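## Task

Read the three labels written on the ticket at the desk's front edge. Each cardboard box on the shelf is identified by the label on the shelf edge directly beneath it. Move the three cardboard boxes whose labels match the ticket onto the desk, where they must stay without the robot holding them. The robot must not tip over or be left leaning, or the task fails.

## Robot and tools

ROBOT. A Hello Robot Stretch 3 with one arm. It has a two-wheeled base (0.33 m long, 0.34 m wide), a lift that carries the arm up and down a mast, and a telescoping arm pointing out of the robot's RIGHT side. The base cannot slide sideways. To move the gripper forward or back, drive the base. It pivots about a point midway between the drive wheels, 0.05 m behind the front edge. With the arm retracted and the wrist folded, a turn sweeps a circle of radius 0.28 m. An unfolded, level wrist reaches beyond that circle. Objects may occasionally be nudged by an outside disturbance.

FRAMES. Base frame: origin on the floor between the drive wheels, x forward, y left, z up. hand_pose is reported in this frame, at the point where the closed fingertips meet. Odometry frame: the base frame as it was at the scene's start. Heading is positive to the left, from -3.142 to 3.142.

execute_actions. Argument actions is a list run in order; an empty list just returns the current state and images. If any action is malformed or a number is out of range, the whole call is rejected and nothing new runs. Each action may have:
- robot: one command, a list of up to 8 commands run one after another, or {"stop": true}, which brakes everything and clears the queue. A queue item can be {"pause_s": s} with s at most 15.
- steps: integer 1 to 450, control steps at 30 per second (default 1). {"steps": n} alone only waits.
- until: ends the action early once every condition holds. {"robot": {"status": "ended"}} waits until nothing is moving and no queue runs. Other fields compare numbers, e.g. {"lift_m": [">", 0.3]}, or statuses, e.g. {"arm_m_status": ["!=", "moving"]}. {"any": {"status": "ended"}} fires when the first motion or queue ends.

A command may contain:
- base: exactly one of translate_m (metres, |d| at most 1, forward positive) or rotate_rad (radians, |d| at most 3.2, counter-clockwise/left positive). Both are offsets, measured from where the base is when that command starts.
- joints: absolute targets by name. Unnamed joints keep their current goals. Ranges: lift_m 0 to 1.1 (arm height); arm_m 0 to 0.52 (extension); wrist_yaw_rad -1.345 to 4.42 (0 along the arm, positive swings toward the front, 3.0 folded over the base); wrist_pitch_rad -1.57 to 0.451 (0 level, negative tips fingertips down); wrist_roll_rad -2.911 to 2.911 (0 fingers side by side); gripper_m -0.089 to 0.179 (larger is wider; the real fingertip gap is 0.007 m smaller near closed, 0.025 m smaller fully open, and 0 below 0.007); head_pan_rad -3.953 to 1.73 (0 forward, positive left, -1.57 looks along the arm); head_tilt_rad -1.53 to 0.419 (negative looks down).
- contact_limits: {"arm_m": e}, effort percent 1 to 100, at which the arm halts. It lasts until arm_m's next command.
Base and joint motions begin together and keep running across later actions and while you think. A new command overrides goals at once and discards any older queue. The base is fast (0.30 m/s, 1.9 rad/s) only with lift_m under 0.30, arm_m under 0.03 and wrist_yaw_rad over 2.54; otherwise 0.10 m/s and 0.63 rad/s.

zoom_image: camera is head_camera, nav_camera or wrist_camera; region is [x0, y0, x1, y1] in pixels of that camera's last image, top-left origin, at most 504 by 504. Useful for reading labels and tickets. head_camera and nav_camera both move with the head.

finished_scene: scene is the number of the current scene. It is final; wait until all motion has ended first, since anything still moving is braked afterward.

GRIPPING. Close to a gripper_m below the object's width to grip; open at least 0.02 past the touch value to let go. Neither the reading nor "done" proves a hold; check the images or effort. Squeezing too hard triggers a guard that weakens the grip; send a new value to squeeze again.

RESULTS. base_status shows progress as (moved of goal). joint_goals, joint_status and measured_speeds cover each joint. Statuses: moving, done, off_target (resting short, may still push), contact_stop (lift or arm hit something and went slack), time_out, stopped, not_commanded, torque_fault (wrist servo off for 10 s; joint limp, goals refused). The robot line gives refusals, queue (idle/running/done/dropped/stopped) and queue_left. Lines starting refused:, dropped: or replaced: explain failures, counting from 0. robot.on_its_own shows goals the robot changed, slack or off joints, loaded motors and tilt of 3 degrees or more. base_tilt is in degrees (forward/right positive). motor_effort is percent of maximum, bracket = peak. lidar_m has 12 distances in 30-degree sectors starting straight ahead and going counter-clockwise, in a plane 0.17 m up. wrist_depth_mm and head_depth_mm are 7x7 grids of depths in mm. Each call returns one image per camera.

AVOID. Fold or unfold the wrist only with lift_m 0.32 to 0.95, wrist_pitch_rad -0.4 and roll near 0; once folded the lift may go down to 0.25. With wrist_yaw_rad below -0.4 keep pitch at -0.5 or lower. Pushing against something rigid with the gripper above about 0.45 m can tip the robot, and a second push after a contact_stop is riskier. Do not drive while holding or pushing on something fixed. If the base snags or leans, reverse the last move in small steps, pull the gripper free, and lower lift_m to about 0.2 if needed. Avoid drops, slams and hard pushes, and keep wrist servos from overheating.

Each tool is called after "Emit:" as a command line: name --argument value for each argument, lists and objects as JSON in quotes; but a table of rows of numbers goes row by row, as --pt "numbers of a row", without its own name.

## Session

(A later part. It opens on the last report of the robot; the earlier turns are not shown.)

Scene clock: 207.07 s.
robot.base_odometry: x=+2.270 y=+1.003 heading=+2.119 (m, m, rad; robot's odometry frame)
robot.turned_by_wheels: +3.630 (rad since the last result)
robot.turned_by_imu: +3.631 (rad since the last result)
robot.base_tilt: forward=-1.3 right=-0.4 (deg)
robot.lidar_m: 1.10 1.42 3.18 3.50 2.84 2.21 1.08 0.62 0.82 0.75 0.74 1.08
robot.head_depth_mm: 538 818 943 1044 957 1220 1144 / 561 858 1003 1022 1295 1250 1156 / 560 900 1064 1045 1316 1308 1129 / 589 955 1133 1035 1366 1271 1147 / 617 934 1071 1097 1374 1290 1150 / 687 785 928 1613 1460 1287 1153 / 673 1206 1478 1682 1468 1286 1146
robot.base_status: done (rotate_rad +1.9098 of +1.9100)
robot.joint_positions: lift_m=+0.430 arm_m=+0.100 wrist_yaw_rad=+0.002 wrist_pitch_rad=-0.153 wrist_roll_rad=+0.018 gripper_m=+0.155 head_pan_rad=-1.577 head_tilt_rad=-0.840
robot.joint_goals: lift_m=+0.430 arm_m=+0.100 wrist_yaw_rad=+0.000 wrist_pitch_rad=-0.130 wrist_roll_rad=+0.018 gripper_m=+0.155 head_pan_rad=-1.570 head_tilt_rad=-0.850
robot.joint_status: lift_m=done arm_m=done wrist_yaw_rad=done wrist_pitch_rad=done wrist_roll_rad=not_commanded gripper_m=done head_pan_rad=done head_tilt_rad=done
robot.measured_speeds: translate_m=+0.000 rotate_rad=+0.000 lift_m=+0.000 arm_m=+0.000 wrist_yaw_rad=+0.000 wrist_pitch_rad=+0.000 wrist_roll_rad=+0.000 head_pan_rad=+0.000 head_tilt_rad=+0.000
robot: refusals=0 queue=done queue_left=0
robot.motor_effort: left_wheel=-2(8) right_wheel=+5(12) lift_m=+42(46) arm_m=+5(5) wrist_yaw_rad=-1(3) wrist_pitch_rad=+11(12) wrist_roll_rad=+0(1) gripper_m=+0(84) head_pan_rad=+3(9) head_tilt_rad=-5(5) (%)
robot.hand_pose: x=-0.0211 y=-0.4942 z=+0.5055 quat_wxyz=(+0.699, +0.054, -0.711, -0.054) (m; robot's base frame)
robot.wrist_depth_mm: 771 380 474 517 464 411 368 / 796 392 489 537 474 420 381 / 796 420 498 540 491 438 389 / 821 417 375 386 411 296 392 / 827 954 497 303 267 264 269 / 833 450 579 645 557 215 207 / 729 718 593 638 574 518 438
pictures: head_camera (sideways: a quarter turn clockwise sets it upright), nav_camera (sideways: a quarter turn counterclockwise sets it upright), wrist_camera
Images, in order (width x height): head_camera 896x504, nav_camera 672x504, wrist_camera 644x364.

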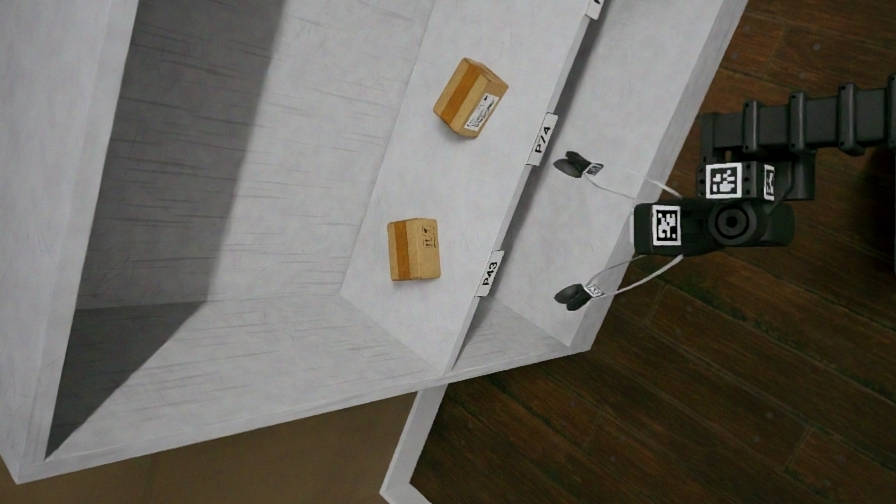

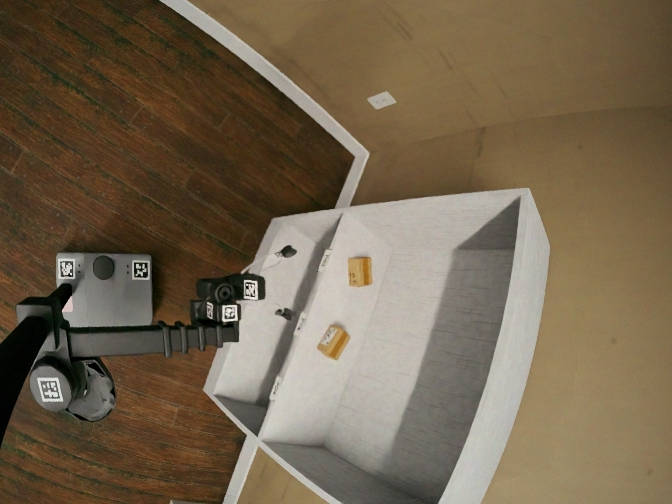

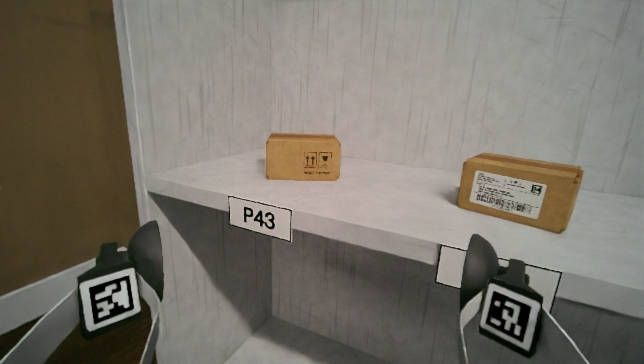

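Emit:
execute_actions --actions '[{"robot":[{"base":{"translate_m":0.022},"joints":{"arm_m":0.368,"gripper_m":0.145}},{"joints":{"gripper_m":0.052}},{"joints":{"lift_m":0.455}}],"steps":450,"until":{"robot":{"status":"ended"}}}]'

Scene clock: 221.43 s.
robot.base_odometry: x=+2.258 y=+1.022 heading=+2.119 (m, m, rad; robot's odometry frame)
robot.turned_by_wheels: +0.000 (rad since the last result)
robot.turned_by_imu: +0.002 (rad since the last result)
robot.base_tilt: forward=-1.3 right=-0.4 (deg)
robot.lidar_m: 1.08 1.40 3.16 3.92 2.86 2.23 1.10 0.64 0.83 0.73 0.74 1.06
robot.head_depth_mm: 537 827 959 1043 960 1226 1145 / 561 870 1010 1041 1292 1236 - / 586 917 1074 1068 1322 1284 1147 / 615 964 1143 1035 1353 1285 1151 / 618 894 1023 1092 1378 1287 1145 / 658 772 955 1612 1464 1288 1145 / 1012 1217 1488 1686 1462 1293 1145
robot.base_status: done (translate_m +0.0220 of +0.0220)
robot.joint_positions: lift_m=+0.455 arm_m=+0.368 wrist_yaw_rad=+0.001 wrist_pitch_rad=-0.154 wrist_roll_rad=+0.018 gripper_m=+0.056 head_pan_rad=-1.577 head_tilt_rad=-0.840
robot.joint_goals: lift_m=+0.455 arm_m=+0.368 wrist_yaw_rad=+0.000 wrist_pitch_rad=-0.130 wrist_roll_rad=+0.018 gripper_m=+0.055 head_pan_rad=-1.570 head_tilt_rad=-0.850
robot.joint_status: lift_m=done arm_m=done wrist_yaw_rad=done wrist_pitch_rad=done wrist_roll_rad=not_commanded gripper_m=done head_pan_rad=done head_tilt_rad=done
robot.measured_speeds: translate_m=+0.000 rotate_rad=+0.000 lift_m=+0.000 arm_m=+0.000 wrist_yaw_rad=+0.000 wrist_pitch_rad=+0.000 wrist_roll_rad=+0.000 head_pan_rad=+0.000 head_tilt_rad=+0.000
robot: refusals=0 queue=done queue_left=0
robot.motor_effort: left_wheel=-2(3) right_wheel=+5(9) lift_m=+43(45) arm_m=+5(4) wrist_yaw_rad=+0(1) wrist_pitch_rad=+11(11) wrist_roll_rad=+0(0) gripper_m=-21(96) head_pan_rad=+1(3) head_tilt_rad=-5(5) (%)
robot.hand_pose: x=-0.0212 y=-0.7621 z=+0.5302 quat_wxyz=(+0.699, +0.054, -0.711, -0.055) (m; robot's base frame)
robot.wrist_depth_mm: 182 218 293 278 246 219 198 / 186 225 305 290 254 226 205 / 190 230 314 298 263 233 210 / 195 236 314 306 272 242 216 / 199 243 132 131 145 250 223 / 195 222 122 126 130 233 224 / 171 164 128 132 164 178 184
pictures: head_camera (sideways: a quarter turn clockwise sets it upright), nav_camera (sideways: a quarter turn counterclockwise sets it upright), wrist_camera
Images, in order (width x height): head_camera 896x504, nav_camera 672x504, wrist_camera 644x364.

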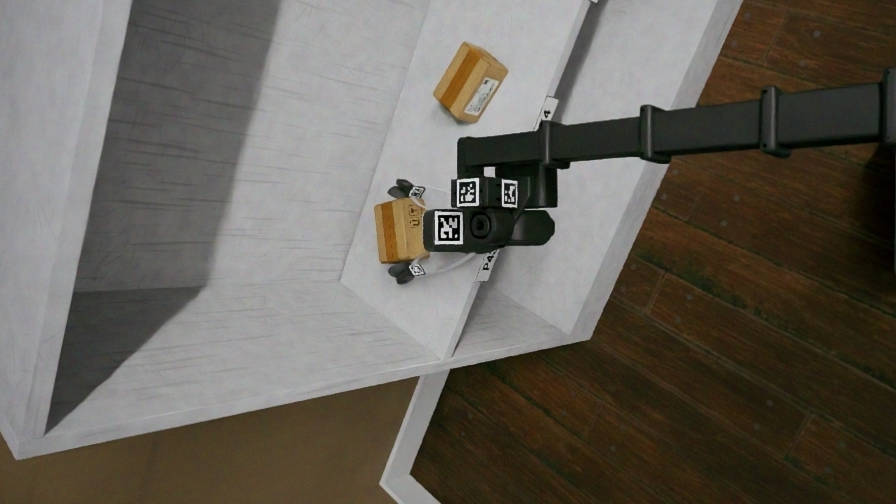

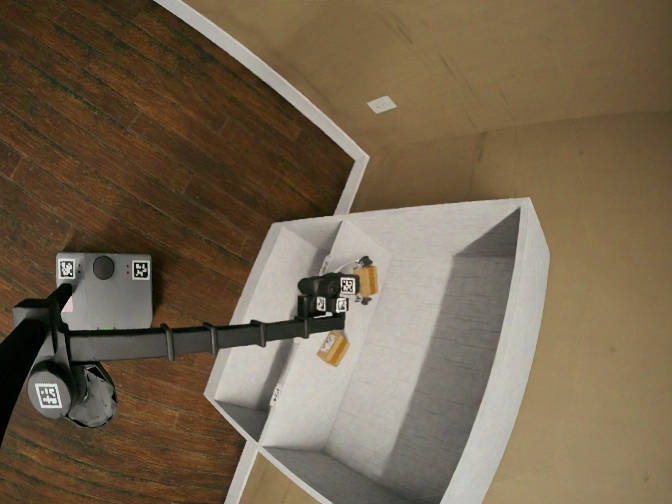

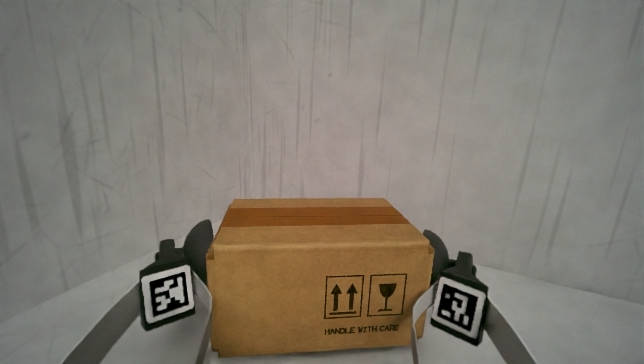

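Emit:
execute_actions --actions '[{"robot":{"joints":{"arm_m":0}},"steps":450,"until":{"robot":{"arm_m":["<",0.1]}}},{"robot":{"base":{"rotate_rad":1.12},"joints":{"wrist_yaw_rad":2.62,"lift_m":0.285}},"steps":450,"until":{"robot":{"base_status":"done"}}},{"robot":{"base":{"translate_m":1}},"steps":450,"until":{"robot":{"translate_m":[">",0.69]}}},{"robot":{"base":{"translate_m":1}},"steps":450,"until":{"robot":{"translate_m":[">",0.69]}}},{"robot":{"base":{"translate_m":1}},"steps":450,"until":{"robot":{"translate_m":[">",0.85]}}},{"robot":{"joints":{"lift_m":0.7}},"steps":450,"until":{"robot":{"base_status":"done"}}},{"robot":{"base":{"rotate_rad":1.53},"joints":{"wrist_yaw_rad":0,"arm_m":0.15}},"steps":450,"until":{"robot":{"lift_m":[">",0.69],"base_status":"done","wrist_yaw_rad":["<",0.1]}}},{"robot":[{"joints":{"arm_m":0.42}},{"joints":{"lift_m":0.669}},{"joints":{"gripper_m":0.14}},{"joints":{"arm_m":0.32}}],"steps":450,"until":{"robot":{"status":"ended"}}}]'

Scene clock: 251.77 s.
robot.base_odometry: x=-0.125 y=+0.789 heading=-1.515 (m, m, rad; robot's odometry frame)
robot.turned_by_wheels: +2.650 (rad since the last result)
robot.turned_by_imu: +2.654 (rad since the last result)
robot.base_tilt: forward=-1.3 right=-0.5 (deg)
robot.lidar_m: 2.70 2.78 3.07 2.96 1.55 1.09 1.03 1.06 1.11 0.91 0.87 2.03
robot.head_depth_mm: 1334 1065 939 1678 1461 1316 - / 1332 1066 914 - 1430 1283 1150 / 1321 1060 896 1625 1452 1285 1149 / 1327 1065 892 1656 1469 1287 1148 / 1321 1061 942 1618 1467 1287 1150 / 1324 1065 918 1682 1472 1294 1145 / 1319 1064 891 1611 1434 1290 1147
robot.base_status: done (rotate_rad +1.5298 of +1.5300)
robot.joint_positions: lift_m=+0.669 arm_m=+0.320 wrist_yaw_rad=+0.001 wrist_pitch_rad=-0.154 wrist_roll_rad=+0.018 gripper_m=+0.140 head_pan_rad=-1.577 head_tilt_rad=-0.840
robot.joint_goals: lift_m=+0.669 arm_m=+0.320 wrist_yaw_rad=+0.000 wrist_pitch_rad=-0.130 wrist_roll_rad=+0.018 gripper_m=+0.140 head_pan_rad=-1.570 head_tilt_rad=-0.850
robot.joint_status: lift_m=done arm_m=done wrist_yaw_rad=done wrist_pitch_rad=done wrist_roll_rad=not_commanded gripper_m=done head_pan_rad=done head_tilt_rad=done
robot.measured_speeds: translate_m=+0.000 rotate_rad=+0.000 lift_m=+0.000 arm_m=+0.000 wrist_yaw_rad=+0.000 wrist_pitch_rad=+0.000 wrist_roll_rad=+0.000 head_pan_rad=+0.000 head_tilt_rad=+0.000
robot: refusals=0 queue=done queue_left=0
robot.motor_effort: left_wheel=-2(7) right_wheel=+4(11) lift_m=+23(45) arm_m=-6(6) wrist_yaw_rad=+0(1) wrist_pitch_rad=+11(12) wrist_roll_rad=+0(0) gripper_m=+0(83) head_pan_rad=+2(2) head_tilt_rad=-5(5) (%)
robot.hand_pose: x=-0.0212 y=-0.7149 z=+0.7449 quat_wxyz=(+0.699, +0.055, -0.711, -0.055) (m; robot's base frame)
robot.wrist_depth_mm: 855 867 876 877 888 884 906 / 898 886 911 913 927 928 924 / 721 770 823 921 939 967 972 / 353 366 377 223 418 437 458 / 235 256 244 226 260 271 279 / 177 - 183 186 190 196 199 / 341 370 688 - 683 - 942
pictures: head_camera (sideways: a quarter turn clockwise sets it upright), nav_camera (sideways: a quarter turn counterclockwise sets it upright), wrist_camera
Images, in order (width x height): head_camera 896x504, nav_camera 672x504, wrist_camera 644x364.

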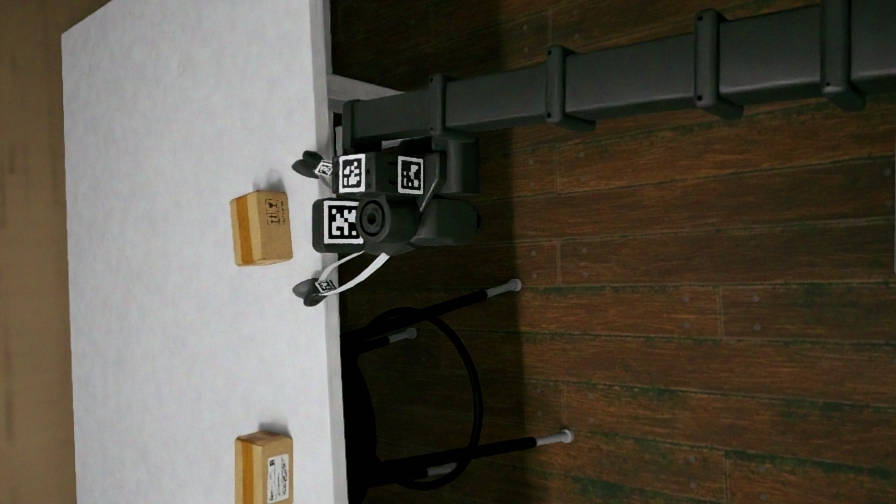

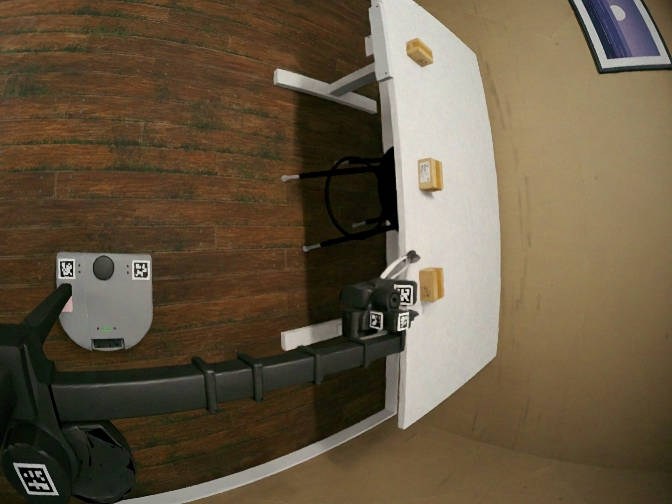

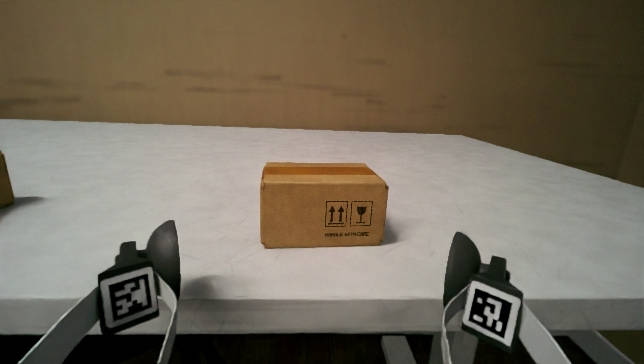

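Emit:
finished_scene --scene 2

The scene is finished: the task was done.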